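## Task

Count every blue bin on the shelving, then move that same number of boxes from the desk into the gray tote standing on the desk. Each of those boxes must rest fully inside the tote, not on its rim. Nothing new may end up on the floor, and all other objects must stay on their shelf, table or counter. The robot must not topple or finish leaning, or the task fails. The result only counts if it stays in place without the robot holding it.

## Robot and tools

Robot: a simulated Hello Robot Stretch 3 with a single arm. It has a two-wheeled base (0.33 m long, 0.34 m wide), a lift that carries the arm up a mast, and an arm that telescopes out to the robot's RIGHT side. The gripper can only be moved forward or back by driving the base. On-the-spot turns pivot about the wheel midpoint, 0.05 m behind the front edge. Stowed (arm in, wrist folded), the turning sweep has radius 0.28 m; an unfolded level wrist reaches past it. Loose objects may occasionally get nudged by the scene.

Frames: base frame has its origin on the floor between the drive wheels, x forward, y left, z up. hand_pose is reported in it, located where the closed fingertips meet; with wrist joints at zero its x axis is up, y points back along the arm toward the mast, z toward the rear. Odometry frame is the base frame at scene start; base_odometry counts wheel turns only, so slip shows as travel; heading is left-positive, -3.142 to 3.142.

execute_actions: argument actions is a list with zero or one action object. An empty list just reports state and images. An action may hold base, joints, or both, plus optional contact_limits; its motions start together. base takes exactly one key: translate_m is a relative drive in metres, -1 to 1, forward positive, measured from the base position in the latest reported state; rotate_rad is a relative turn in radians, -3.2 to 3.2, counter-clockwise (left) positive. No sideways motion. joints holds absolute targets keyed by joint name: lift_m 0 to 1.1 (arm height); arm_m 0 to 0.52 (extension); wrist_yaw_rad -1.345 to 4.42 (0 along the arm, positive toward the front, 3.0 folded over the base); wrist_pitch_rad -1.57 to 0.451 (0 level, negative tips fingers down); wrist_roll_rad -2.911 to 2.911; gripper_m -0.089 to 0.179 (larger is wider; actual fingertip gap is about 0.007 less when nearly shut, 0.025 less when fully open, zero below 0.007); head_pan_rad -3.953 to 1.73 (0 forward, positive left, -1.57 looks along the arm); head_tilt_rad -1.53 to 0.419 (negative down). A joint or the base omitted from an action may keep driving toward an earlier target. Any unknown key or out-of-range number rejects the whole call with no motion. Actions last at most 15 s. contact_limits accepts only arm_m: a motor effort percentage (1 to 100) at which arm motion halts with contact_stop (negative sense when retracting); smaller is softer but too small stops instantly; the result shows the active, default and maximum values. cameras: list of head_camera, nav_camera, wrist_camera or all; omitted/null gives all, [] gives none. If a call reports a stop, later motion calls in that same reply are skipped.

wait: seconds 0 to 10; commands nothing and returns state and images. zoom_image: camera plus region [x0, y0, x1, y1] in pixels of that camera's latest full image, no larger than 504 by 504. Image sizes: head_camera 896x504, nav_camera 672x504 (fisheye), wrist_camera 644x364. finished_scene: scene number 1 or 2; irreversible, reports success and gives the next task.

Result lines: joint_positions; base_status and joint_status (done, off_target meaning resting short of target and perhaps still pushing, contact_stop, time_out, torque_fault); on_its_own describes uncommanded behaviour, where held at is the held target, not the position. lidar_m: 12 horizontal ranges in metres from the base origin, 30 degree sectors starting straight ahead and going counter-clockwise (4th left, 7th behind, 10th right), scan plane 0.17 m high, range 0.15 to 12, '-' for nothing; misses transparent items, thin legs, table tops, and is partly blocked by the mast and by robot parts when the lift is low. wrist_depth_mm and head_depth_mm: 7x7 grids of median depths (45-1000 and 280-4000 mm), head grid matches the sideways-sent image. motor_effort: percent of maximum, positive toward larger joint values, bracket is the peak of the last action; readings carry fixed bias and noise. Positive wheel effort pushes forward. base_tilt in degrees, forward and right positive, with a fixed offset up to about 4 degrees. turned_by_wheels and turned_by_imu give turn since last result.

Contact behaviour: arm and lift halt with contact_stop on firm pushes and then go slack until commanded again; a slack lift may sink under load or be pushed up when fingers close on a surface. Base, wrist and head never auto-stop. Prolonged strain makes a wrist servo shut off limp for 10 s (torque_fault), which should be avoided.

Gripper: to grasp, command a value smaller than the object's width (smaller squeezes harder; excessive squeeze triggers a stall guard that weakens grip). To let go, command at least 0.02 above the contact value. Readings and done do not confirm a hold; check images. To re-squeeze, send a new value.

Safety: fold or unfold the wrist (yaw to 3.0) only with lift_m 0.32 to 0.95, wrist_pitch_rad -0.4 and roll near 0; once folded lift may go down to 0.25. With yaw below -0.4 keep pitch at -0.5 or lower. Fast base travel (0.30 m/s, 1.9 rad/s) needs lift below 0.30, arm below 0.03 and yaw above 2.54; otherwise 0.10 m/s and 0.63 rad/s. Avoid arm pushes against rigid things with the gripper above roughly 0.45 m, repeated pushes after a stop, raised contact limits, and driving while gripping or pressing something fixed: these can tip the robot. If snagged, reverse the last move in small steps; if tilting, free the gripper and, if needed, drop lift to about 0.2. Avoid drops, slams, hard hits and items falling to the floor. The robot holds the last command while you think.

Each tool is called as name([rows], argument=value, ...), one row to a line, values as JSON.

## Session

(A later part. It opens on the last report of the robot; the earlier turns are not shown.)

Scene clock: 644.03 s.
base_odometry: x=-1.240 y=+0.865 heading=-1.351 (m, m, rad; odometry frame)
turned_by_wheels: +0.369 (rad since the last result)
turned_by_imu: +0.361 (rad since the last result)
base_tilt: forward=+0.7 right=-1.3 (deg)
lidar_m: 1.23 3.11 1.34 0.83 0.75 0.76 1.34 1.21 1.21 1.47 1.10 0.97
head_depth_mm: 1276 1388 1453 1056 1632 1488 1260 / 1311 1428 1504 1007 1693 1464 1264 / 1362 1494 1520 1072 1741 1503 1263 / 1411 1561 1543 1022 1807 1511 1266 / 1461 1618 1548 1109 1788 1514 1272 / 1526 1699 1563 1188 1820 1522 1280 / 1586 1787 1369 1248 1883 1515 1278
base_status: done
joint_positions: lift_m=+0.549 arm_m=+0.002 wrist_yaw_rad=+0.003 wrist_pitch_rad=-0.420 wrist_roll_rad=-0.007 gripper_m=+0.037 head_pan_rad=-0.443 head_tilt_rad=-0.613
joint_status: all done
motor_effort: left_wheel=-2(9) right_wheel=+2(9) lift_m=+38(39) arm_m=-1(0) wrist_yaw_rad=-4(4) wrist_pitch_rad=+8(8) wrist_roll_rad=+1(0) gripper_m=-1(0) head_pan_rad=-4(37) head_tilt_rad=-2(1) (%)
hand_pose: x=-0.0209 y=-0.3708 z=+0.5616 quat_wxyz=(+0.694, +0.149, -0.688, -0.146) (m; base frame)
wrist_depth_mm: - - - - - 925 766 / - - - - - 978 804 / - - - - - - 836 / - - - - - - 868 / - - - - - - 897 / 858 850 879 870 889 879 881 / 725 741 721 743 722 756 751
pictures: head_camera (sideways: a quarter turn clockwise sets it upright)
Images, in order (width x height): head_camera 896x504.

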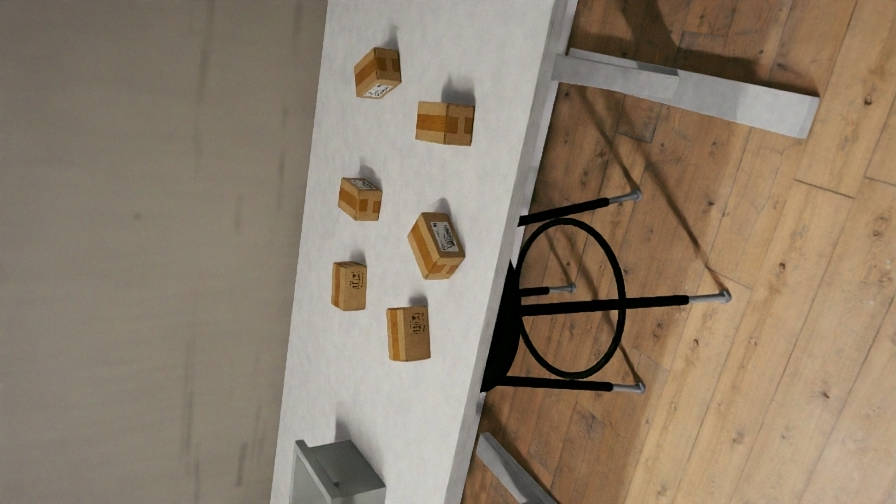

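execute_actions([
  {"base": {"translate_m": 0.74}, "joints": {"lift_m": 0.955, "arm_m": 0.464, "wrist_pitch_rad": -1.57, "wrist_roll_rad": 0.67, "gripper_m": 0.14, "head_pan_rad": -0.75, "head_tilt_rad": -0.85}},
])

Scene clock: 689.20 s.
base_odometry: x=-1.078 y=+0.143 heading=-1.351 (m, m, rad; odometry frame)
turned_by_wheels: +0.000 (rad since the last result)
turned_by_imu: -0.003 (rad since the last result)
base_tilt: forward=+0.6 right=-1.3 (deg)
lidar_m: 0.95 2.45 2.18 1.37 1.23 1.24 1.96 1.77 1.78 0.77 0.37 0.52
head_depth_mm: 903 1025 967 780 660 581 1150 / 907 1038 975 786 649 582 1145 / 918 1045 975 788 631 583 1126 / 925 1058 975 789 665 595 1146 / 934 1061 979 791 667 597 1151 / 937 1073 983 793 669 599 1154 / 948 1086 989 757 667 601 1157
base_status: done
joint_positions: lift_m=+0.954 arm_m=+0.464 wrist_yaw_rad=+0.001 wrist_pitch_rad=-1.556 wrist_roll_rad=+0.666 gripper_m=+0.140 head_pan_rad=-0.743 head_tilt_rad=-0.839
joint_status: all done
joint sent to its limit — the command would take wrist_pitch_rad past its lower limit, so that joint was sent only as far as its limit.
motor_effort: left_wheel=-2(2) right_wheel=+2(8) lift_m=+37(38) arm_m=+3(6) wrist_yaw_rad=-2(3) wrist_pitch_rad=-3(8) wrist_roll_rad=+3(4) gripper_m=+0(83) head_pan_rad=-4(28) head_tilt_rad=-4(18) (%)
hand_pose: x=-0.0217 y=-0.5882 z=+0.8366 quat_wxyz=(+0.312, +0.307, -0.640, -0.631) (m; base frame)
wrist_depth_mm: 269 265 264 262 262 260 924 / 259 272 268 268 266 265 949 / 259 277 275 274 271 269 957 / 284 281 279 269 276 274 958 / 289 286 284 231 281 280 - / 294 - 289 289 287 - - / 300 299 298 292 292 - -
pictures: head_camera (sideways: a quarter turn clockwise sets it upright), nav_camera (sideways: a quarter turn counterclockwise sets it upright), wrist_camera
Images, in order (width x height): head_camera 896x504, nav_camera 672x504, wrist_camera 644x364.

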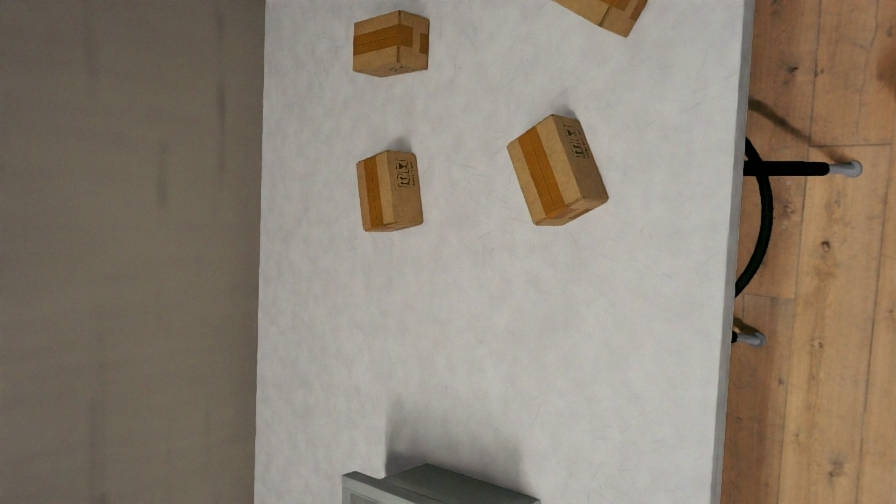

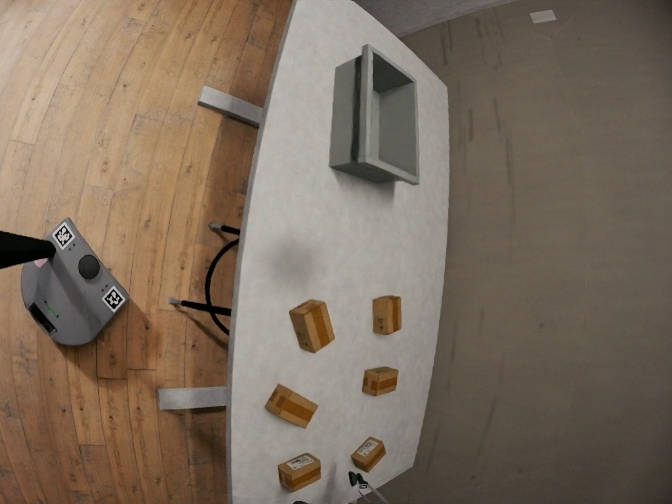

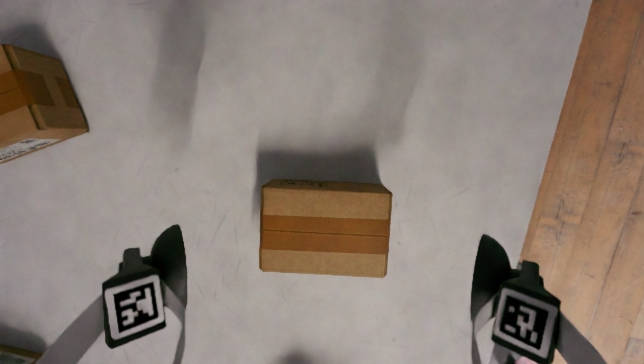

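execute_actions([
  {"base": {"translate_m": 0.004}, "joints": {"lift_m": 0.858, "gripper_m": 0.128, "head_pan_rad": -0.12, "head_tilt_rad": -0.75}},
], cameras=["head_camera", "wrist_camera"])

Scene clock: 710.23 s.
base_odometry: x=-1.077 y=+0.139 heading=-1.351 (m, m, rad; odometry frame)
turned_by_wheels: +0.000 (rad since the last result)
turned_by_imu: -0.001 (rad since the last result)
base_tilt: forward=+0.7 right=-1.3 (deg)
lidar_m: 0.95 2.44 2.18 1.37 1.24 1.24 1.97 1.77 1.78 0.77 0.37 0.52
head_depth_mm: 956 1056 1107 863 705 597 527 / 1024 1130 1121 815 707 596 889 / 1100 1222 1122 794 708 600 1158 / 1184 1338 1127 783 712 645 1184 / 1292 1472 1135 793 714 1343 1186 / 1412 1638 1132 828 756 1341 1196 / 1543 1810 2065 882 1552 1380 1196
base_status: done
joint_positions: lift_m=+0.859 arm_m=+0.464 wrist_yaw_rad=+0.001 wrist_pitch_rad=-1.556 wrist_roll_rad=+0.666 gripper_m=+0.128 head_pan_rad=-0.127 head_tilt_rad=-0.754
joint_status: all done
motor_effort: left_wheel=-2(3) right_wheel=+3(8) lift_m=+15(33) arm_m=+4(3) wrist_yaw_rad=-1(1) wrist_pitch_rad=-3(2) wrist_roll_rad=+3(3) gripper_m=-1(52) head_pan_rad=+3(40) head_tilt_rad=+1(6) (%)
hand_pose: x=-0.0217 y=-0.5882 z=+0.7407 quat_wxyz=(+0.312, +0.307, -0.640, -0.631) (m; base frame)
wrist_depth_mm: 175 175 172 171 171 170 168 / 178 178 176 175 174 173 171 / 182 180 179 178 177 176 175 / 184 183 182 180 180 178 178 / 189 187 135 134 133 181 181 / 192 191 137 136 136 - 185 / 196 195 193 139 138 190 189
pictures: head_camera (sideways: a quarter turn clockwise sets it upright), wrist_camera
Images, in order (width x height): head_camera 896x504, wrist_camera 644x364.

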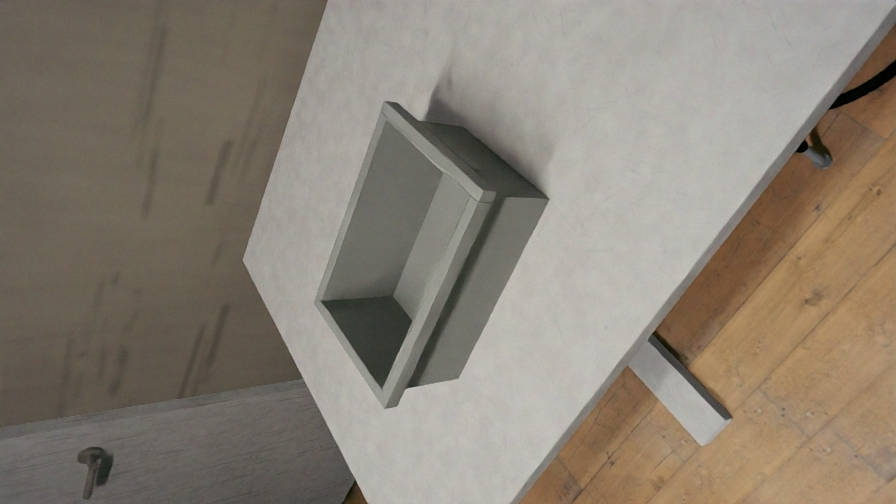

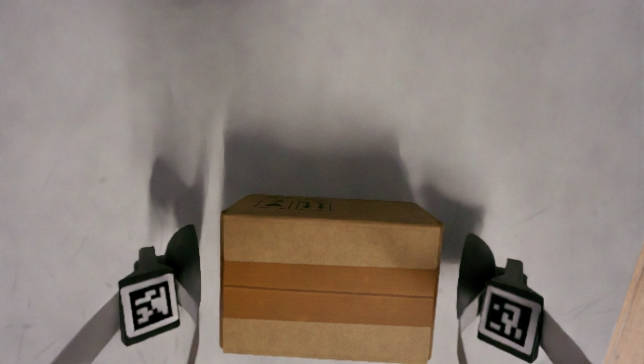

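zoom_image(camera="head_camera", region=[280, 90, 610, 420])

execute_actions([
  {"joints": {"gripper_m": 0.05}},
], cameras=["wrist_camera"])

Region (280, 90, 610, 420) of head_camera's 896x504 image, scaled by 1.527, with more detail than that image has.

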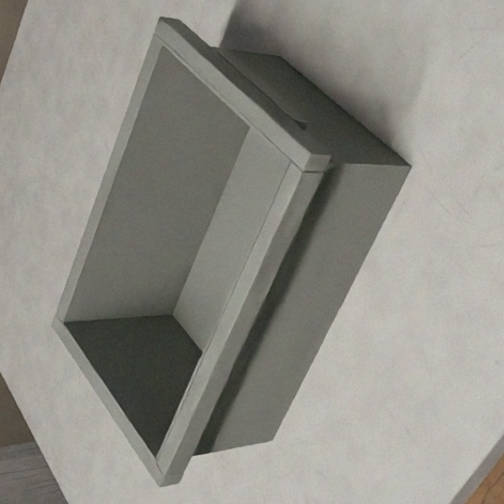

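Scene clock: 718.63 s.
base_odometry: x=-1.077 y=+0.139 heading=-1.351 (m, m, rad; odometry frame)
turned_by_wheels: +0.000 (rad since the last result)
turned_by_imu: -0.001 (rad since the last result)
base_tilt: forward=+0.6 right=-1.3 (deg)
lidar_m: 0.95 2.44 2.18 1.37 1.24 1.24 1.96 1.77 1.78 0.77 0.37 0.52
head_depth_mm: 958 1052 1100 863 706 597 525 / 1024 1137 1117 816 707 599 892 / 1101 1222 1126 795 710 600 1163 / 1181 1336 1132 783 711 644 1186 / 1295 1476 1138 796 713 1344 1187 / 1418 1617 1135 831 756 1345 1187 / 1542 1814 2067 882 1546 1378 1195
base_status: not commanded
joint_positions: lift_m=+0.859 arm_m=+0.464 wrist_yaw_rad=+0.001 wrist_pitch_rad=-1.556 wrist_roll_rad=+0.666 gripper_m=+0.051 head_pan_rad=-0.127 head_tilt_rad=-0.754
joint_status: all done
motor_effort: left_wheel=-2(2) right_wheel=+3(3) lift_m=+15(15) arm_m=+3(3) wrist_yaw_rad=-1(1) wrist_pitch_rad=-3(2) wrist_roll_rad=+3(3) gripper_m=-17(94) head_pan_rad=+4(3) head_tilt_rad=+1(1) (%)
hand_pose: x=-0.0217 y=-0.5882 z=+0.7407 quat_wxyz=(+0.312, +0.307, -0.640, -0.631) (m; base frame)
wrist_depth_mm: 175 175 173 171 171 169 169 / 178 177 176 175 173 173 172 / 181 181 179 179 177 175 175 / 184 184 182 181 179 180 177 / 189 187 132 130 130 182 180 / 192 191 133 132 132 185 185 / 196 195 137 135 135 190 188
pictures: wrist_camera
Images, in order (width x height): wrist_camera 644x364.

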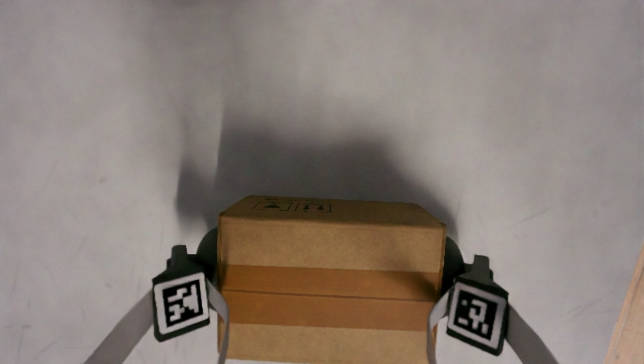

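execute_actions([
  {"base": {"translate_m": 0.115}, "joints": {"lift_m": 1.0, "arm_m": 0.489, "wrist_roll_rad": 0.0, "head_pan_rad": -1.05, "head_tilt_rad": -0.95}},
])

Scene clock: 813.33 s.
base_odometry: x=-1.052 y=+0.027 heading=-1.351 (m, m, rad; odometry frame)
turned_by_wheels: +0.000 (rad since the last result)
turned_by_imu: -0.002 (rad since the last result)
base_tilt: forward=+0.7 right=-1.2 (deg)
lidar_m: 0.83 2.30 2.32 1.45 1.31 1.31 2.06 1.86 1.75 0.33 0.68 0.42
head_depth_mm: 973 1040 845 712 599 1187 1114 / 951 1040 792 717 619 575 1124 / 926 1013 847 717 598 566 1123 / 907 1003 849 714 611 557 1126 / 885 984 854 718 625 550 1128 / 863 974 855 721 624 549 1116 / 847 959 857 723 624 549 1101
base_status: done
joint_positions: lift_m=+0.999 arm_m=+0.489 wrist_yaw_rad=+0.001 wrist_pitch_rad=-1.556 wrist_roll_rad=+0.005 gripper_m=+0.051 head_pan_rad=-1.043 head_tilt_rad=-0.938
joint_status: all done
motor_effort: left_wheel=-1(3) right_wheel=+3(8) lift_m=+39(41) arm_m=+3(2) wrist_yaw_rad=-1(1) wrist_pitch_rad=-2(3) wrist_roll_rad=-3(3) gripper_m=-16(17) head_pan_rad=-4(50) head_tilt_rad=-4(16) (%)
hand_pose: x=-0.0217 y=-0.6133 z=+0.8816 quat_wxyz=(+0.503, +0.495, -0.504, -0.498) (m; base frame)
wrist_depth_mm: 310 310 307 304 303 304 301 / 318 314 312 310 309 308 306 / 275 319 318 318 316 313 310 / 278 290 322 322 320 318 318 / 334 329 132 130 130 324 322 / 341 340 133 132 132 328 329 / 351 345 137 135 135 338 -
pictures: head_camera (sideways: a quarter turn clockwise sets it upright), nav_camera (sideways: a quarter turn counterclockwise sets it upright), wrist_camera
Images, in order (width x height): head_camera 896x504, nav_camera 672x504, wrist_camera 644x364.

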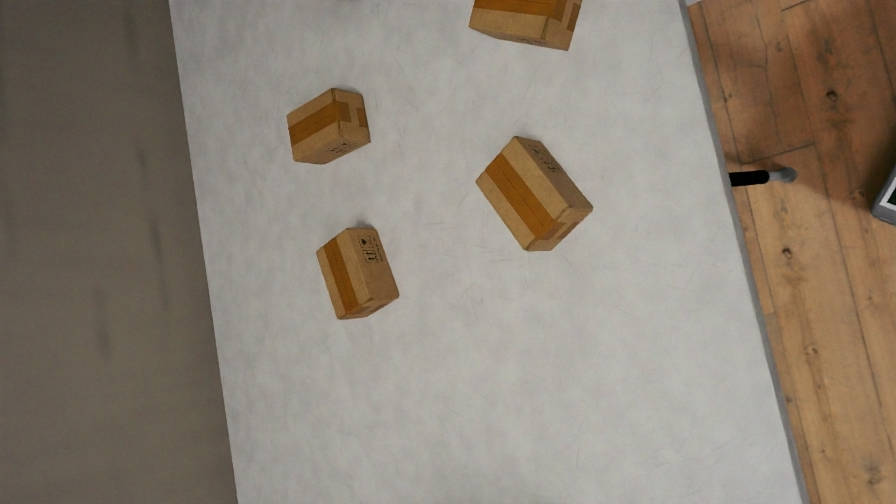

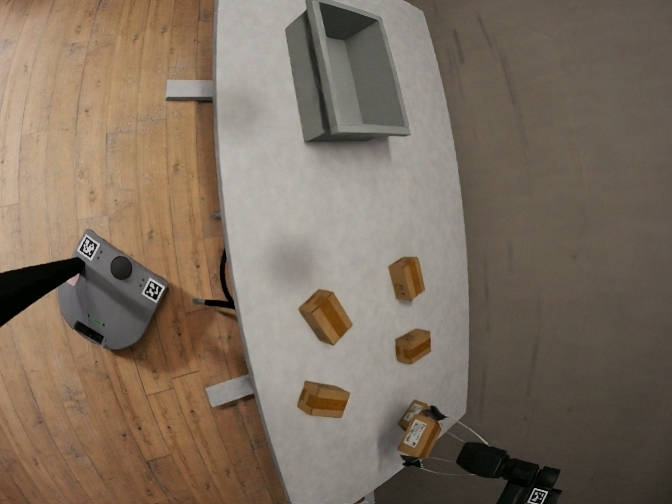

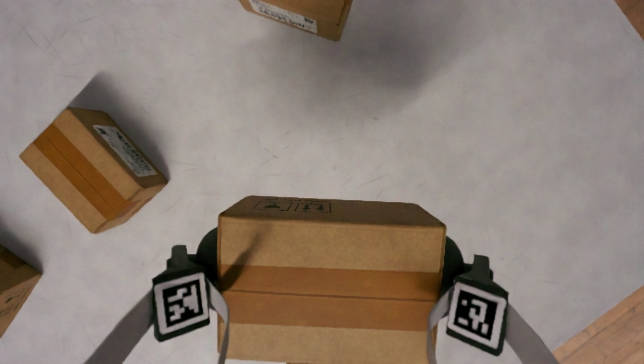

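zoom_image(camera="head_camera", region=[716, 110, 896, 290])

zoom_image(camera="head_camera", region=[280, 0, 616, 336])

Region (716, 110, 896, 290) of head_camera's 896x504 image, scaled by 2.800, with more detail than that image has.

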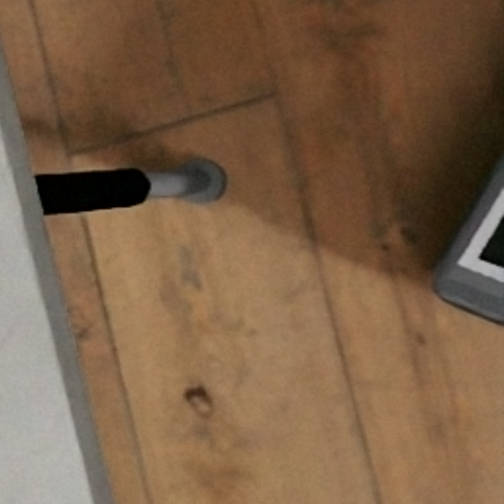

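Region (280, 0, 616, 336) of head_camera's 896x504 image, scaled by 1.500, with more detail than that image has.

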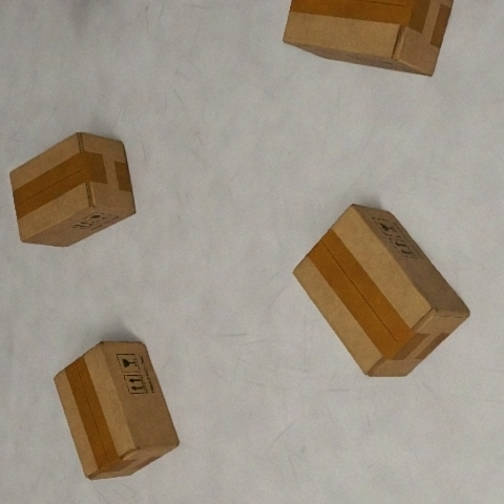

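execute_actions([
  {"base": {"rotate_rad": 1.553}, "joints": {"wrist_roll_rad": -0.865, "head_pan_rad": -1.5, "head_tilt_rad": -0.75}},
])

Scene clock: 879.47 s.
base_odometry: x=-1.052 y=+0.027 heading=+0.202 (m, m, rad; odometry frame)
turned_by_wheels: +1.553 (rad since the last result)
turned_by_imu: +1.528 (rad since the last result)
base_tilt: forward=+0.6 right=-1.2 (deg)
lidar_m: 1.47 1.31 1.32 2.08 1.86 1.80 0.33 0.63 0.42 0.83 2.18 2.39
head_depth_mm: - 1107 1108 737 654 595 518 / - 1212 1109 785 636 598 519 / - - 1075 815 675 599 550 / 1345 1505 1623 735 714 617 1186 / 1499 1723 1942 876 715 1313 1197 / 1732 2038 2386 877 780 1377 1191 / 2050 2526 2600 916 1644 1387 1193
base_status: done
joint_positions: lift_m=+0.999 arm_m=+0.489 wrist_yaw_rad=+0.001 wrist_pitch_rad=-1.556 wrist_roll_rad=-0.860 gripper_m=+0.051 head_pan_rad=-1.493 head_tilt_rad=-0.754
joint_status: all done
motor_effort: left_wheel=-2(9) right_wheel=+2(11) lift_m=+39(38) arm_m=+3(3) wrist_yaw_rad=-1(1) wrist_pitch_rad=-2(3) wrist_roll_rad=-3(3) gripper_m=-16(16) head_pan_rad=-4(35) head_tilt_rad=+1(12) (%)
hand_pose: x=-0.0215 y=-0.6134 z=+0.8816 quat_wxyz=(+0.668, +0.658, -0.247, -0.244) (m; base frame)
wrist_depth_mm: - 308 306 304 304 302 302 / - 314 311 310 309 306 307 / - 319 202 200 315 312 312 / - 325 206 317 313 226 318 / - 333 132 130 130 224 326 / - 335 133 132 132 332 328 / - 346 137 135 135 335 336
pictures: head_camera (sideways: a quarter turn clockwise sets it upright), nav_camera (sideways: a quarter turn counterclockwise sets it upright), wrist_camera
Images, in order (width x height): head_camera 896x504, nav_camera 672x504, wrist_camera 644x364.

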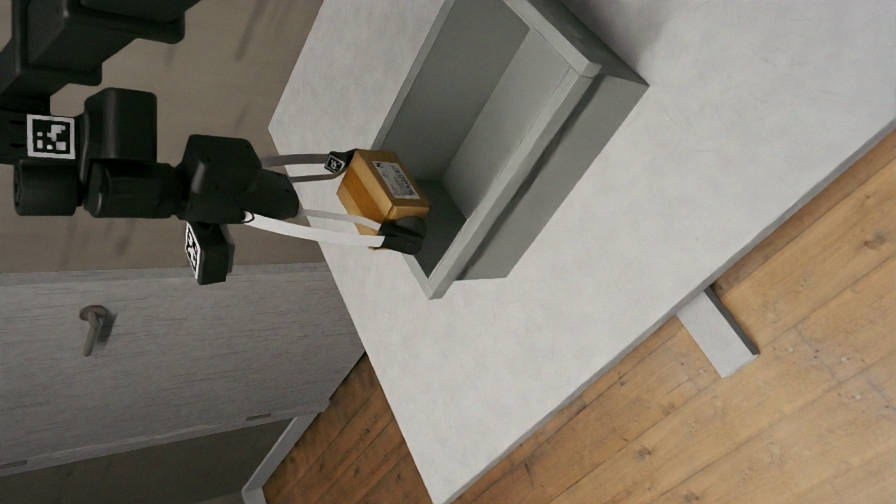

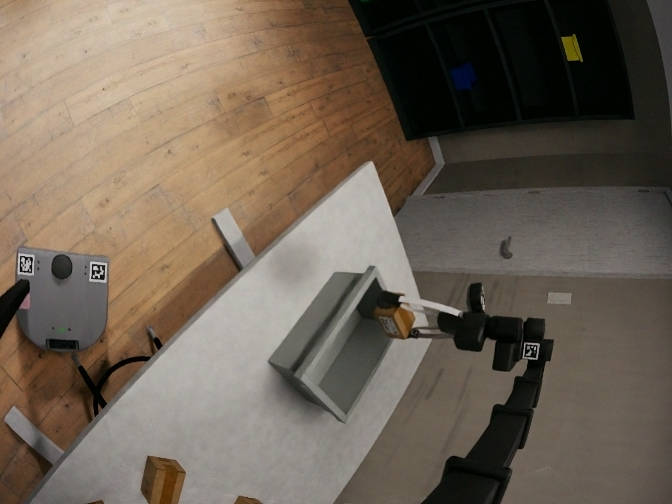

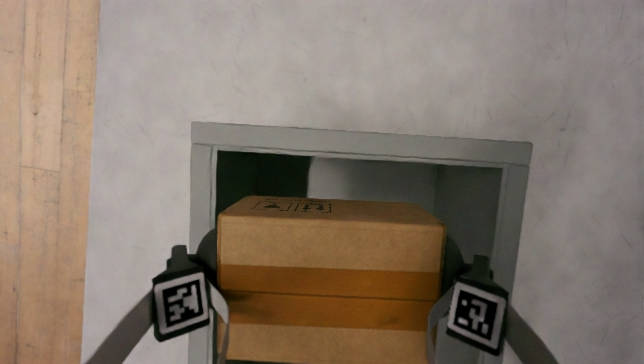

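execute_actions([
  {"base": {"rotate_rad": -0.0265}, "joints": {"lift_m": 0.861, "arm_m": 0.494}},
], cameras=["head_camera", "wrist_camera"])

Scene clock: 908.13 s.
base_odometry: x=-1.052 y=+0.027 heading=+0.175 (m, m, rad; odometry frame)
turned_by_wheels: -0.026 (rad since the last result)
turned_by_imu: -0.028 (rad since the last result)
base_tilt: forward=+0.7 right=-1.3 (deg)
lidar_m: 1.49 1.31 1.31 1.55 1.86 1.86 0.33 0.34 0.42 0.83 2.08 2.46
head_depth_mm: 982 1068 - - 655 596 518 / 1066 1145 1068 778 629 598 518 / 1177 1296 - 782 669 601 550 / 1306 1485 1587 737 710 615 1183 / 1440 1639 1830 847 714 1308 1187 / 1638 1935 2317 878 755 1378 1196 / 1898 2334 2562 911 1597 1379 1197
base_status: done
joint_positions: lift_m=+0.862 arm_m=+0.494 wrist_yaw_rad=+0.001 wrist_pitch_rad=-1.556 wrist_roll_rad=-0.860 gripper_m=+0.051 head_pan_rad=-1.493 head_tilt_rad=-0.754
joint_status: all done
motor_effort: left_wheel=+1(5) right_wheel=+0(4) lift_m=+16(35) arm_m=+3(8) wrist_yaw_rad=-1(2) wrist_pitch_rad=-2(2) wrist_roll_rad=-3(3) gripper_m=-16(16) head_pan_rad=-4(4) head_tilt_rad=+2(1) (%)
hand_pose: x=-0.0215 y=-0.6184 z=+0.7436 quat_wxyz=(+0.668, +0.658, -0.247, -0.244) (m; base frame)
wrist_depth_mm: 176 176 174 174 173 173 172 / - 61 61 61 61 61 60 / - 63 62 62 62 61 61 / 108 146 182 180 180 166 109 / 109 147 132 131 130 164 109 / 110 139 133 132 132 142 108 / 111 162 137 135 135 154 107
pictures: head_camera (sideways: a quarter turn clockwise sets it upright), wrist_camera
Images, in order (width x height): head_camera 896x504, wrist_camera 644x364.

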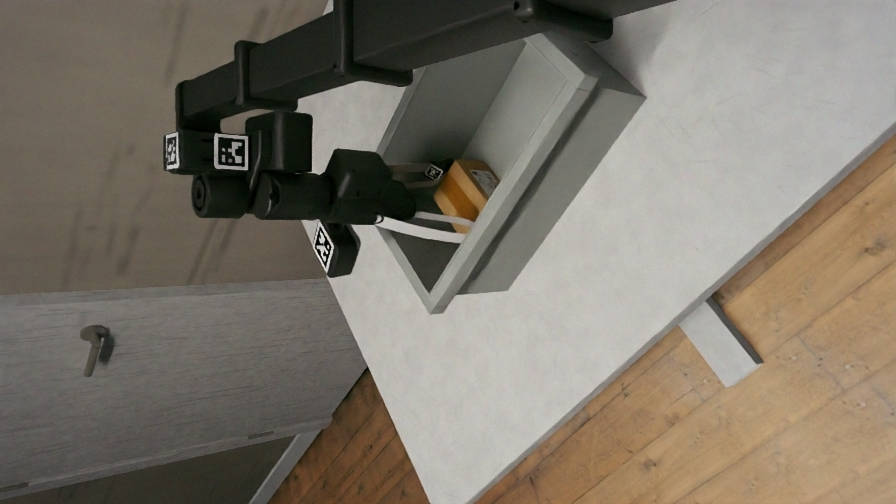

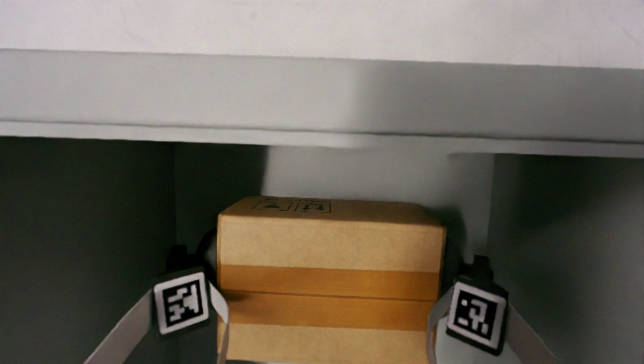

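execute_actions([
  {"joints": {"gripper_m": 0.116}},
], cameras=["wrist_camera"])

Scene clock: 918.07 s.
base_odometry: x=-1.052 y=+0.027 heading=+0.175 (m, m, rad; odometry frame)
turned_by_wheels: +0.000 (rad since the last result)
turned_by_imu: -0.001 (rad since the last result)
base_tilt: forward=+0.8 right=-1.3 (deg)
lidar_m: 1.49 1.31 1.31 1.55 1.86 1.86 0.33 0.34 0.42 0.83 2.08 2.47
head_depth_mm: 982 1064 - - 656 596 517 / 1068 1144 1073 779 634 597 519 / 1177 1298 - 788 669 599 550 / 1308 1484 1590 736 711 613 1188 / 1436 1645 1841 852 712 1312 1186 / 1647 1936 2329 880 757 1376 1201 / 1905 2347 2606 911 1596 1376 1192
base_status: not commanded
joint_positions: lift_m=+0.862 arm_m=+0.494 wrist_yaw_rad=+0.001 wrist_pitch_rad=-1.556 wrist_roll_rad=-0.860 gripper_m=+0.116 head_pan_rad=-1.493 head_tilt_rad=-0.754
joint_status: all done
motor_effort: left_wheel=+0(1) right_wheel=+0(0) lift_m=+16(16) arm_m=+3(2) wrist_yaw_rad=-2(2) wrist_pitch_rad=-2(2) wrist_roll_rad=-3(3) gripper_m=+0(78) head_pan_rad=-4(5) head_tilt_rad=+1(2) (%)
hand_pose: x=-0.0215 y=-0.6184 z=+0.7436 quat_wxyz=(+0.668, +0.658, -0.247, -0.244) (m; base frame)
wrist_depth_mm: 177 177 175 173 173 172 171 / - 62 61 61 61 61 61 / - 63 63 62 62 62 61 / 108 147 181 180 180 166 109 / 109 148 135 134 134 164 108 / 110 131 137 136 136 141 107 / 111 163 191 138 139 172 106
pictures: wrist_camera
Images, in order (width x height): wrist_camera 644x364.

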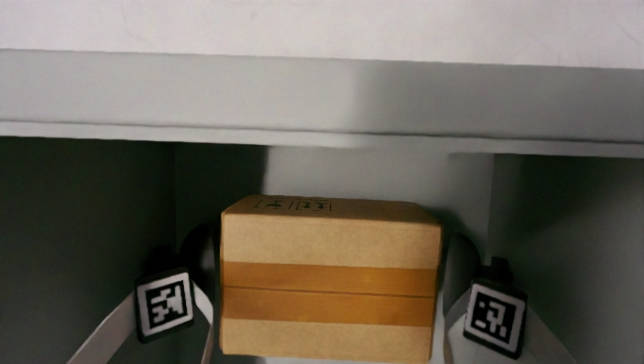

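execute_actions([
  {"joints": {"lift_m": 0.99}},
], cameras=["wrist_camera"])

Scene clock: 963.87 s.
base_odometry: x=-1.052 y=+0.027 heading=+0.175 (m, m, rad; odometry frame)
turned_by_wheels: +0.000 (rad since the last result)
turned_by_imu: -0.001 (rad since the last result)
base_tilt: forward=+0.7 right=-1.3 (deg)
lidar_m: 1.49 1.31 1.31 1.55 1.86 1.86 0.33 0.34 0.42 0.83 2.07 2.46
head_depth_mm: - 1097 1116 731 670 595 517 / - 1184 1111 779 629 599 519 / - - 1118 793 671 600 552 / 1308 1454 1555 732 711 613 1182 / 1437 1647 1832 851 715 1305 1191 / 1643 1904 2299 878 756 1381 1186 / 1904 2321 2577 909 1595 1383 1194
base_status: not commanded
joint_positions: lift_m=+0.989 arm_m=+0.494 wrist_yaw_rad=+0.001 wrist_pitch_rad=-1.556 wrist_roll_rad=-0.860 gripper_m=+0.116 head_pan_rad=-1.493 head_tilt_rad=-0.754
joint_status: all done
motor_effort: left_wheel=+0(1) right_wheel=+0(0) lift_m=+38(38) arm_m=+3(3) wrist_yaw_rad=-1(0) wrist_pitch_rad=-3(3) wrist_roll_rad=-3(3) gripper_m=+0(1) head_pan_rad=-4(4) head_tilt_rad=+2(1) (%)
hand_pose: x=-0.0215 y=-0.6184 z=+0.8716 quat_wxyz=(+0.668, +0.658, -0.247, -0.244) (m; base frame)
wrist_depth_mm: 984 298 298 296 295 293 292 / - 305 301 301 301 300 296 / - 310 200 189 188 301 302 / - 316 285 261 298 212 307 / - 319 314 264 292 312 314 / - 328 320 322 319 321 318 / - 335 302 328 319 323 326
pictures: wrist_camera
Images, in order (width x height): wrist_camera 644x364.

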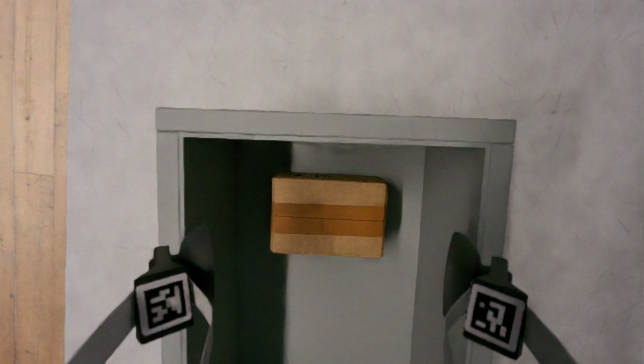

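execute_actions([
  {"base": {"rotate_rad": -0.942}, "joints": {"lift_m": 0.995, "arm_m": 0.485, "wrist_roll_rad": -0.378, "gripper_m": 0.135}},
], cameras=["wrist_camera"])

Scene clock: 973.17 s.
base_odometry: x=-1.052 y=+0.027 heading=-0.767 (m, m, rad; odometry frame)
turned_by_wheels: -0.942 (rad since the last result)
turned_by_imu: -0.929 (rad since the last result)
base_tilt: forward=+0.6 right=-1.2 (deg)
lidar_m: 2.46 2.13 1.41 1.31 1.33 2.01 1.86 1.62 0.33 0.68 0.42 0.83
head_depth_mm: - 995 1065 811 709 597 518 / - 982 1059 870 707 573 518 / - - 1061 868 710 575 519 / 843 929 1044 870 711 601 519 / 830 932 1043 874 713 603 521 / 827 925 1037 879 715 604 522 / 820 918 1025 880 717 606 523
base_status: done
joint_positions: lift_m=+0.994 arm_m=+0.485 wrist_yaw_rad=+0.001 wrist_pitch_rad=-1.556 wrist_roll_rad=-0.383 gripper_m=+0.135 head_pan_rad=-1.493 head_tilt_rad=-0.754
joint_status: all done
motor_effort: left_wheel=+1(7) right_wheel=-1(7) lift_m=+38(39) arm_m=-4(8) wrist_yaw_rad=-1(0) wrist_pitch_rad=-3(2) wrist_roll_rad=+4(4) gripper_m=+0(72) head_pan_rad=-4(4) head_tilt_rad=+1(2) (%)
hand_pose: x=-0.0216 y=-0.6100 z=+0.8766 quat_wxyz=(+0.591, +0.582, -0.398, -0.393) (m; base frame)
wrist_depth_mm: 305 303 303 302 299 298 296 / 311 307 307 307 304 305 301 / 316 316 314 312 310 308 307 / 324 319 319 269 316 315 311 / 329 325 326 274 321 289 317 / 336 - 332 331 326 - 321 / 337 344 340 338 336 - 330
pictures: wrist_camera
Images, in order (width x height): wrist_camera 644x364.

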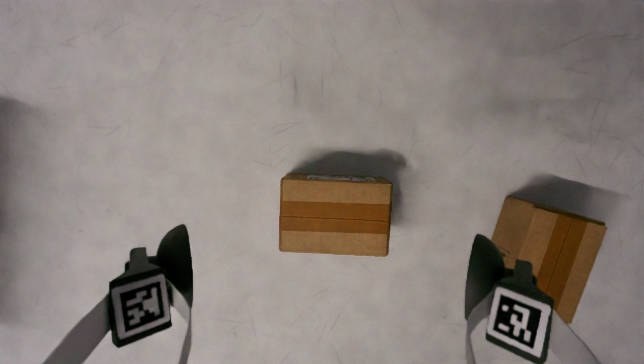

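execute_actions([
  {"base": {"rotate_rad": -0.007}, "joints": {"lift_m": 0.858, "gripper_m": 0.125}},
], cameras=["wrist_camera"])

Scene clock: 990.47 s.
base_odometry: x=-1.052 y=+0.027 heading=-0.774 (m, m, rad; odometry frame)
turned_by_wheels: -0.007 (rad since the last result)
turned_by_imu: -0.008 (rad since the last result)
base_tilt: forward=+0.7 right=-1.3 (deg)
lidar_m: 2.47 2.16 1.42 1.31 1.32 2.02 1.86 1.63 0.33 0.69 0.42 0.83
head_depth_mm: 864 967 1073 - 707 596 517 / 855 931 1032 862 709 573 518 / 848 923 - 793 712 575 520 / 838 944 1037 875 713 602 520 / 829 936 1045 879 713 603 520 / 827 924 1033 879 715 604 522 / 819 913 1019 882 719 605 523
base_status: done
joint_positions: lift_m=+0.859 arm_m=+0.485 wrist_yaw_rad=+0.001 wrist_pitch_rad=-1.556 wrist_roll_rad=-0.383 gripper_m=+0.125 head_pan_rad=-1.493 head_tilt_rad=-0.754
joint_status: all done
motor_effort: left_wheel=+2(8) right_wheel=-1(9) lift_m=+15(32) arm_m=-4(4) wrist_yaw_rad=-1(1) wrist_pitch_rad=-2(2) wrist_roll_rad=+4(4) gripper_m=+0(48) head_pan_rad=-4(5) head_tilt_rad=+2(2) (%)
hand_pose: x=-0.0216 y=-0.6100 z=+0.7407 quat_wxyz=(+0.590, +0.582, -0.398, -0.393) (m; base frame)
wrist_depth_mm: 174 173 172 171 171 170 169 / 178 177 176 175 174 173 172 / 180 180 179 178 177 176 175 / 184 183 182 181 180 179 179 / 188 185 135 134 133 183 181 / 191 190 137 136 135 185 184 / 195 195 192 138 139 190 177
pictures: wrist_camera
Images, in order (width x height): wrist_camera 644x364.

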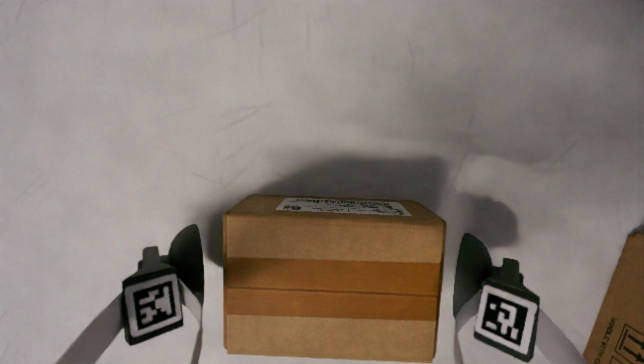

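execute_actions([
  {"joints": {"gripper_m": 0.05}},
], cameras=["wrist_camera"])

Scene clock: 995.47 s.
base_odometry: x=-1.052 y=+0.027 heading=-0.774 (m, m, rad; odometry frame)
turned_by_wheels: +0.000 (rad since the last result)
turned_by_imu: -0.001 (rad since the last result)
base_tilt: forward=+0.7 right=-1.3 (deg)
lidar_m: 2.47 2.15 1.42 1.31 1.33 2.02 1.86 1.63 0.33 0.68 0.42 0.83
head_depth_mm: 863 973 1074 - 707 596 517 / 853 928 1030 867 708 572 517 / 848 920 - 789 712 574 519 / 839 946 1044 872 709 602 521 / 833 937 1042 878 713 601 521 / 828 927 1033 878 717 603 524 / 819 917 1024 879 717 605 523
base_status: not commanded
joint_positions: lift_m=+0.859 arm_m=+0.485 wrist_yaw_rad=+0.001 wrist_pitch_rad=-1.556 wrist_roll_rad=-0.383 gripper_m=+0.051 head_pan_rad=-1.493 head_tilt_rad=-0.754
joint_status: all done
motor_effort: left_wheel=+2(2) right_wheel=-1(2) lift_m=+15(15) arm_m=-3(3) wrist_yaw_rad=-2(2) wrist_pitch_rad=-2(2) wrist_roll_rad=+4(4) gripper_m=-17(93) head_pan_rad=-4(4) head_tilt_rad=+2(1) (%)
hand_pose: x=-0.0216 y=-0.6100 z=+0.7407 quat_wxyz=(+0.590, +0.582, -0.398, -0.393) (m; base frame)
wrist_depth_mm: 174 173 172 171 171 170 169 / 177 177 175 175 174 173 172 / 180 180 179 178 177 176 174 / 184 183 182 180 179 179 178 / 187 186 131 131 129 182 182 / 191 189 133 133 132 185 184 / 196 194 136 135 135 191 182
pictures: wrist_camera
Images, in order (width x height): wrist_camera 644x364.

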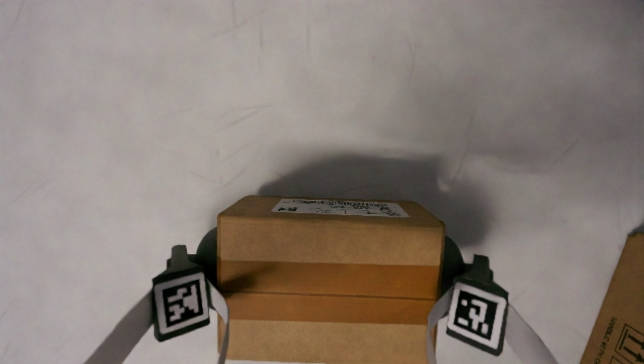

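execute_actions([
  {"base": {"rotate_rad": 0.385}, "joints": {"lift_m": 0.997, "arm_m": 0.4486, "wrist_roll_rad": -0.96}},
], cameras=["wrist_camera"])

execute_actions([
  {"base": {"rotate_rad": 0.467}},
], cameras=["wrist_camera", "head_camera"])

Scene clock: 1025.70 s.
base_odometry: x=-1.052 y=+0.027 heading=-0.389 (m, m, rad; odometry frame)
turned_by_wheels: +0.385 (rad since the last result)
turned_by_imu: +0.378 (rad since the last result)
base_tilt: forward=+0.7 right=-1.3 (deg)
lidar_m: 2.47 1.52 1.31 1.31 1.52 1.86 1.86 0.33 0.33 0.42 0.83 1.94
head_depth_mm: - 919 995 864 705 595 517 / - 945 1030 865 707 598 518 / - - 1039 793 708 598 519 / 878 962 1073 844 712 600 522 / 896 1022 1104 739 676 603 532 / 929 1054 1140 776 645 603 554 / 955 1096 1152 777 658 606 1129
base_status: done
joint_positions: lift_m=+0.996 arm_m=+0.449 wrist_yaw_rad=+0.001 wrist_pitch_rad=-1.556 wrist_roll_rad=-0.955 gripper_m=+0.051 head_pan_rad=-1.493 head_tilt_rad=-0.754
joint_status: all done
motor_effort: left_wheel=-1(7) right_wheel=+2(9) lift_m=+39(39) arm_m=-3(9) wrist_yaw_rad=-2(1) wrist_pitch_rad=-2(2) wrist_roll_rad=-3(4) gripper_m=-16(17) head_pan_rad=-4(5) head_tilt_rad=+1(2) (%)
hand_pose: x=-0.0215 y=-0.5736 z=+0.8786 quat_wxyz=(+0.679, +0.669, -0.215, -0.213) (m; base frame)
wrist_depth_mm: 304 303 300 301 303 301 300 / 307 308 207 309 308 304 305 / 287 198 314 314 313 313 309 / 203 322 321 318 315 317 313 / 330 329 131 130 130 323 320 / 338 335 133 132 131 326 328 / 346 344 136 135 135 335 334
pictures: wrist_camera
Images, in order (width x height): wrist_camera 644x364.

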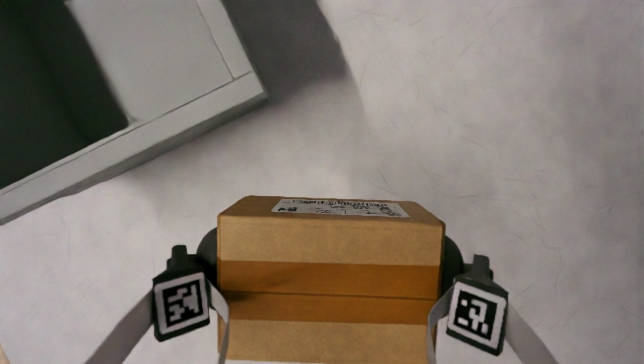

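Scene clock: 1027.40 s.
base_odometry: x=-1.052 y=+0.027 heading=+0.078 (m, m, rad; odometry frame)
turned_by_wheels: +0.467 (rad since the last result)
turned_by_imu: +0.459 (rad since the last result)
base_tilt: forward=+0.7 right=-1.3 (deg)
lidar_m: 1.58 1.31 1.31 1.47 1.87 1.86 0.77 0.33 0.42 0.83 1.77 2.47
head_depth_mm: - 1027 1070 839 706 596 517 / - 1114 1117 757 656 598 519 / - - 1035 770 656 599 539 / 1173 1301 1128 773 687 602 1143 / 1300 1482 1572 744 712 632 1187 / 1405 1640 1903 878 713 1318 1192 / 1586 1868 2299 879 778 1386 1196
base_status: done
joint_positions: lift_m=+0.996 arm_m=+0.449 wrist_yaw_rad=+0.001 wrist_pitch_rad=-1.556 wrist_roll_rad=-0.955 gripper_m=+0.051 head_pan_rad=-1.493 head_tilt_rad=-0.754
joint_status: not commanded
motor_effort: left_wheel=-1(9) right_wheel=+2(10) lift_m=+39(38) arm_m=-3(4) wrist_yaw_rad=-1(1) wrist_pitch_rad=-2(2) wrist_roll_rad=-3(3) gripper_m=-16(16) head_pan_rad=-3(4) head_tilt_rad=+1(1) (%)
hand_pose: x=-0.0215 y=-0.5736 z=+0.8786 quat_wxyz=(+0.679, +0.669, -0.215, -0.213) (m; base frame)
wrist_depth_mm: - 305 216 221 214 200 298 / - 308 276 302 297 216 303 / - 316 282 261 264 214 309 / - 322 254 315 292 312 312 / - 326 131 130 130 318 321 / - 334 133 132 132 328 326 / - 343 136 135 135 331 334
pictures: head_camera (sideways: a quarter turn clockwise sets it upright), wrist_camera
Images, in order (width x height): head_camera 896x504, wrist_camera 644x364.

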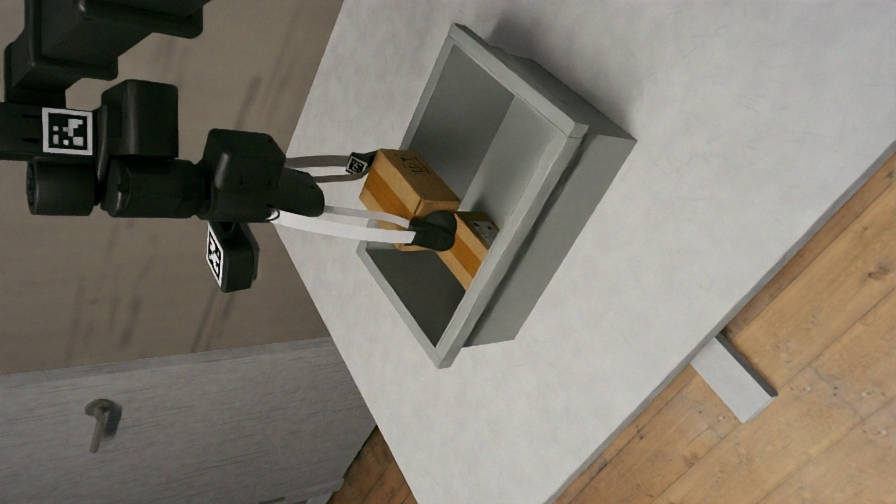

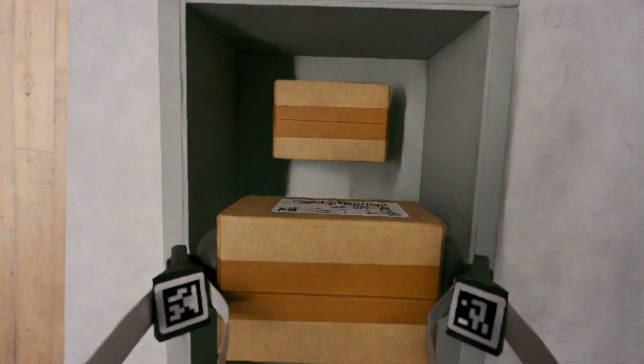

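execute_actions([
  {"joints": {"lift_m": 0.861}},
], cameras=["wrist_camera"])

Scene clock: 1036.87 s.
base_odometry: x=-1.052 y=+0.027 heading=+0.078 (m, m, rad; odometry frame)
turned_by_wheels: +0.000 (rad since the last result)
turned_by_imu: -0.001 (rad since the last result)
base_tilt: forward=+0.7 right=-1.4 (deg)
lidar_m: 1.58 1.32 1.31 1.47 1.86 1.85 0.77 0.33 0.42 0.83 1.76 2.46
head_depth_mm: 920 1008 - - 709 599 517 / 995 1074 1033 754 657 598 518 / 1076 1186 - 758 654 602 540 / 1172 1326 1179 790 688 600 1141 / 1298 1477 1568 748 714 630 1185 / 1406 1631 1898 877 716 1321 1188 / 1577 1884 2313 881 778 1388 1197
base_status: not commanded
joint_positions: lift_m=+0.862 arm_m=+0.449 wrist_yaw_rad=+0.001 wrist_pitch_rad=-1.556 wrist_roll_rad=-0.955 gripper_m=+0.051 head_pan_rad=-1.493 head_tilt_rad=-0.754
joint_status: all done
motor_effort: left_wheel=-1(2) right_wheel=+2(2) lift_m=+16(32) arm_m=-3(3) wrist_yaw_rad=-1(1) wrist_pitch_rad=-2(2) wrist_roll_rad=-3(3) gripper_m=-16(17) head_pan_rad=-4(4) head_tilt_rad=+1(0) (%)
hand_pose: x=-0.0215 y=-0.5736 z=+0.7437 quat_wxyz=(+0.679, +0.669, -0.215, -0.213) (m; base frame)
wrist_depth_mm: 107 144 172 124 124 169 110 / 108 145 127 126 126 167 110 / 108 146 130 128 128 166 109 / 109 147 183 160 131 164 108 / 110 149 131 130 130 162 107 / 111 141 133 132 132 141 107 / 112 164 136 135 135 153 106
pictures: wrist_camera
Images, in order (width x height): wrist_camera 644x364.

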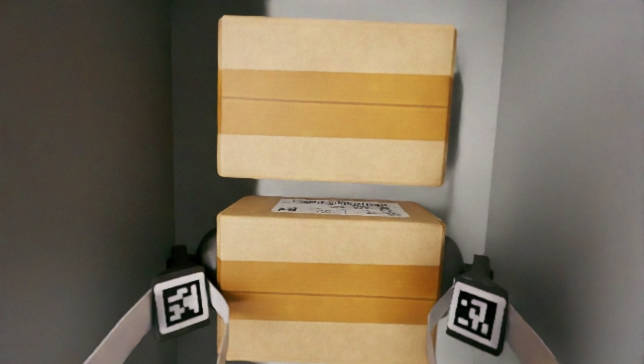

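execute_actions([
  {"joints": {"gripper_m": 0.116}},
], cameras=["wrist_camera"])

execute_actions([
  {"joints": {"lift_m": 0.99}},
], cameras=["wrist_camera"])

Scene clock: 1045.73 s.
base_odometry: x=-1.052 y=+0.027 heading=+0.078 (m, m, rad; odometry frame)
turned_by_wheels: +0.000 (rad since the last result)
turned_by_imu: -0.001 (rad since the last result)
base_tilt: forward=+0.7 right=-1.2 (deg)
lidar_m: 1.57 1.32 1.31 1.47 1.87 1.86 0.78 0.33 0.42 0.83 1.77 2.47
head_depth_mm: 928 1015 - - 707 595 517 / 1000 1071 1033 756 655 597 519 / 1077 1180 - 754 654 601 540 / 1172 1324 1175 789 689 601 1141 / 1292 1479 1578 747 713 632 1190 / 1410 1650 1897 882 717 1325 1194 / 1594 1897 2314 887 783 1379 1188
base_status: not commanded
joint_positions: lift_m=+0.862 arm_m=+0.449 wrist_yaw_rad=+0.001 wrist_pitch_rad=-1.556 wrist_roll_rad=-0.955 gripper_m=+0.116 head_pan_rad=-1.493 head_tilt_rad=-0.754
joint_status: all done
motor_effort: left_wheel=-2(2) right_wheel=+2(2) lift_m=+16(16) arm_m=-3(3) wrist_yaw_rad=-1(2) wrist_pitch_rad=-2(2) wrist_roll_rad=-3(3) gripper_m=+0(79) head_pan_rad=-4(5) head_tilt_rad=+1(0) (%)
hand_pose: x=-0.0215 y=-0.5736 z=+0.7437 quat_wxyz=(+0.679, +0.669, -0.215, -0.213) (m; base frame)
wrist_depth_mm: 107 144 171 124 124 169 111 / 108 145 128 126 125 168 110 / 109 146 130 129 128 166 109 / 109 147 182 159 131 164 108 / 110 148 135 134 134 162 107 / 111 132 137 136 136 140 107 / 111 164 192 139 139 170 106
pictures: wrist_camera
Images, in order (width x height): wrist_camera 644x364.

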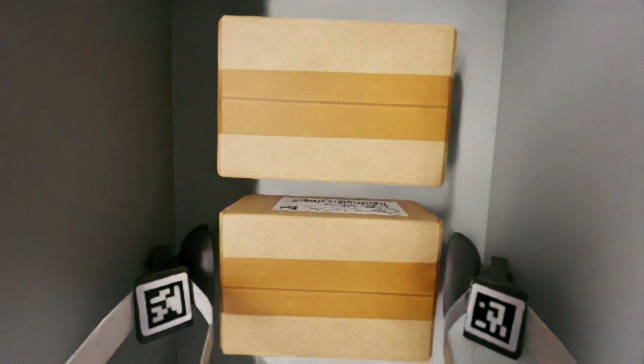

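Scene clock: 1047.73 s.
base_odometry: x=-1.052 y=+0.027 heading=+0.078 (m, m, rad; odometry frame)
turned_by_wheels: +0.000 (rad since the last result)
turned_by_imu: -0.001 (rad since the last result)
base_tilt: forward=+0.7 right=-1.2 (deg)
lidar_m: 1.57 1.32 1.31 1.46 1.87 1.86 0.78 0.33 0.42 0.83 1.77 2.46
head_depth_mm: - 1042 1071 836 706 598 516 / - 1119 1117 756 656 598 518 / - - 1060 768 653 600 540 / 1176 1306 1128 770 686 603 1143 / 1282 1486 1564 746 715 631 1190 / 1407 1642 1897 879 719 1317 1190 / 1585 1873 2328 883 778 1387 1191
base_status: not commanded
joint_positions: lift_m=+0.989 arm_m=+0.449 wrist_yaw_rad=+0.001 wrist_pitch_rad=-1.556 wrist_roll_rad=-0.955 gripper_m=+0.116 head_pan_rad=-1.493 head_tilt_rad=-0.754
joint_status: all done
motor_effort: left_wheel=-1(1) right_wheel=+2(2) lift_m=+38(39) arm_m=-4(3) wrist_yaw_rad=-1(1) wrist_pitch_rad=-2(2) wrist_roll_rad=-3(3) gripper_m=+0(0) head_pan_rad=-4(4) head_tilt_rad=+1(0) (%)
hand_pose: x=-0.0215 y=-0.5736 z=+0.8716 quat_wxyz=(+0.679, +0.669, -0.215, -0.213) (m; base frame)
wrist_depth_mm: 987 297 217 221 214 193 291 / - 302 277 296 296 198 296 / - 308 282 254 264 213 300 / - 314 288 261 294 211 306 / - 322 315 264 290 313 313 / - 328 320 321 318 322 319 / - 333 301 326 310 325 324
pictures: wrist_camera
Images, in order (width x height): wrist_camera 644x364.

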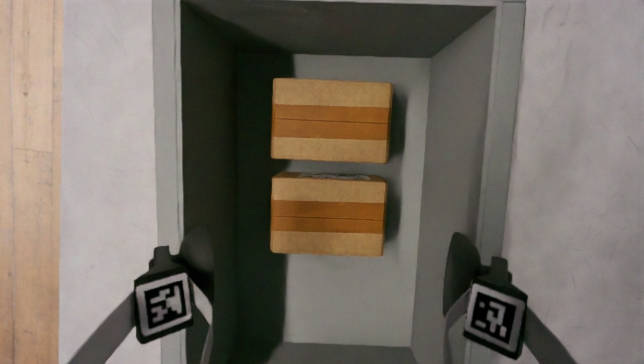

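execute_actions([
  {"base": {"rotate_rad": -1.009}, "joints": {"lift_m": 0.995, "arm_m": 0.247, "wrist_roll_rad": -0.775, "gripper_m": 0.135}},
], cameras=["wrist_camera"])

Scene clock: 1059.97 s.
base_odometry: x=-1.052 y=+0.027 heading=-0.931 (m, m, rad; odometry frame)
turned_by_wheels: -1.009 (rad since the last result)
turned_by_imu: -0.996 (rad since the last result)
base_tilt: forward=+0.7 right=-1.2 (deg)
lidar_m: 1.88 2.46 1.54 1.31 1.31 1.50 1.86 1.86 0.78 0.33 0.42 0.83
head_depth_mm: 905 1059 1068 866 706 583 547 / 872 - 1078 840 710 600 529 / 875 - - - 711 573 520 / 863 970 1067 876 722 584 520 / 842 944 1049 877 714 602 521 / 823 922 1019 879 716 604 522 / 805 894 1009 884 721 605 523
base_status: done
joint_positions: lift_m=+0.994 arm_m=+0.247 wrist_yaw_rad=+0.001 wrist_pitch_rad=-1.557 wrist_roll_rad=-0.779 gripper_m=+0.135 head_pan_rad=-1.493 head_tilt_rad=-0.754
joint_status: all done
motor_effort: left_wheel=+2(7) right_wheel=-2(7) lift_m=+38(39) arm_m=-3(2) wrist_yaw_rad=-3(2) wrist_pitch_rad=-2(3) wrist_roll_rad=+3(2) gripper_m=+0(73) head_pan_rad=-4(4) head_tilt_rad=+1(1) (%)
hand_pose: x=-0.0215 y=-0.3720 z=+0.8766 quat_wxyz=(+0.657, +0.648, -0.274, -0.271) (m; base frame)
wrist_depth_mm: 306 304 305 301 299 296 289 / 312 309 309 308 304 304 303 / 318 317 315 311 312 308 306 / 321 320 318 269 316 315 314 / - 327 325 272 323 320 318 / - - 333 332 328 - 326 / - - - 336 334 - 329
pictures: wrist_camera
Images, in order (width x height): wrist_camera 644x364.

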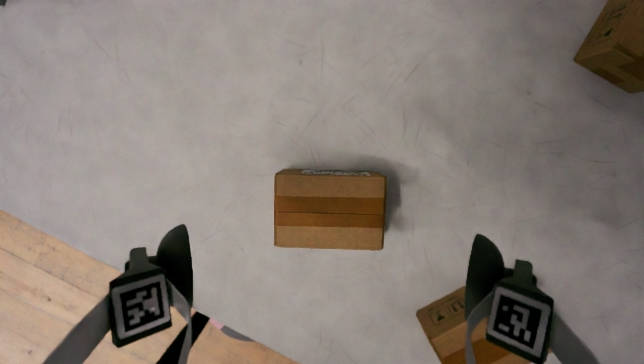

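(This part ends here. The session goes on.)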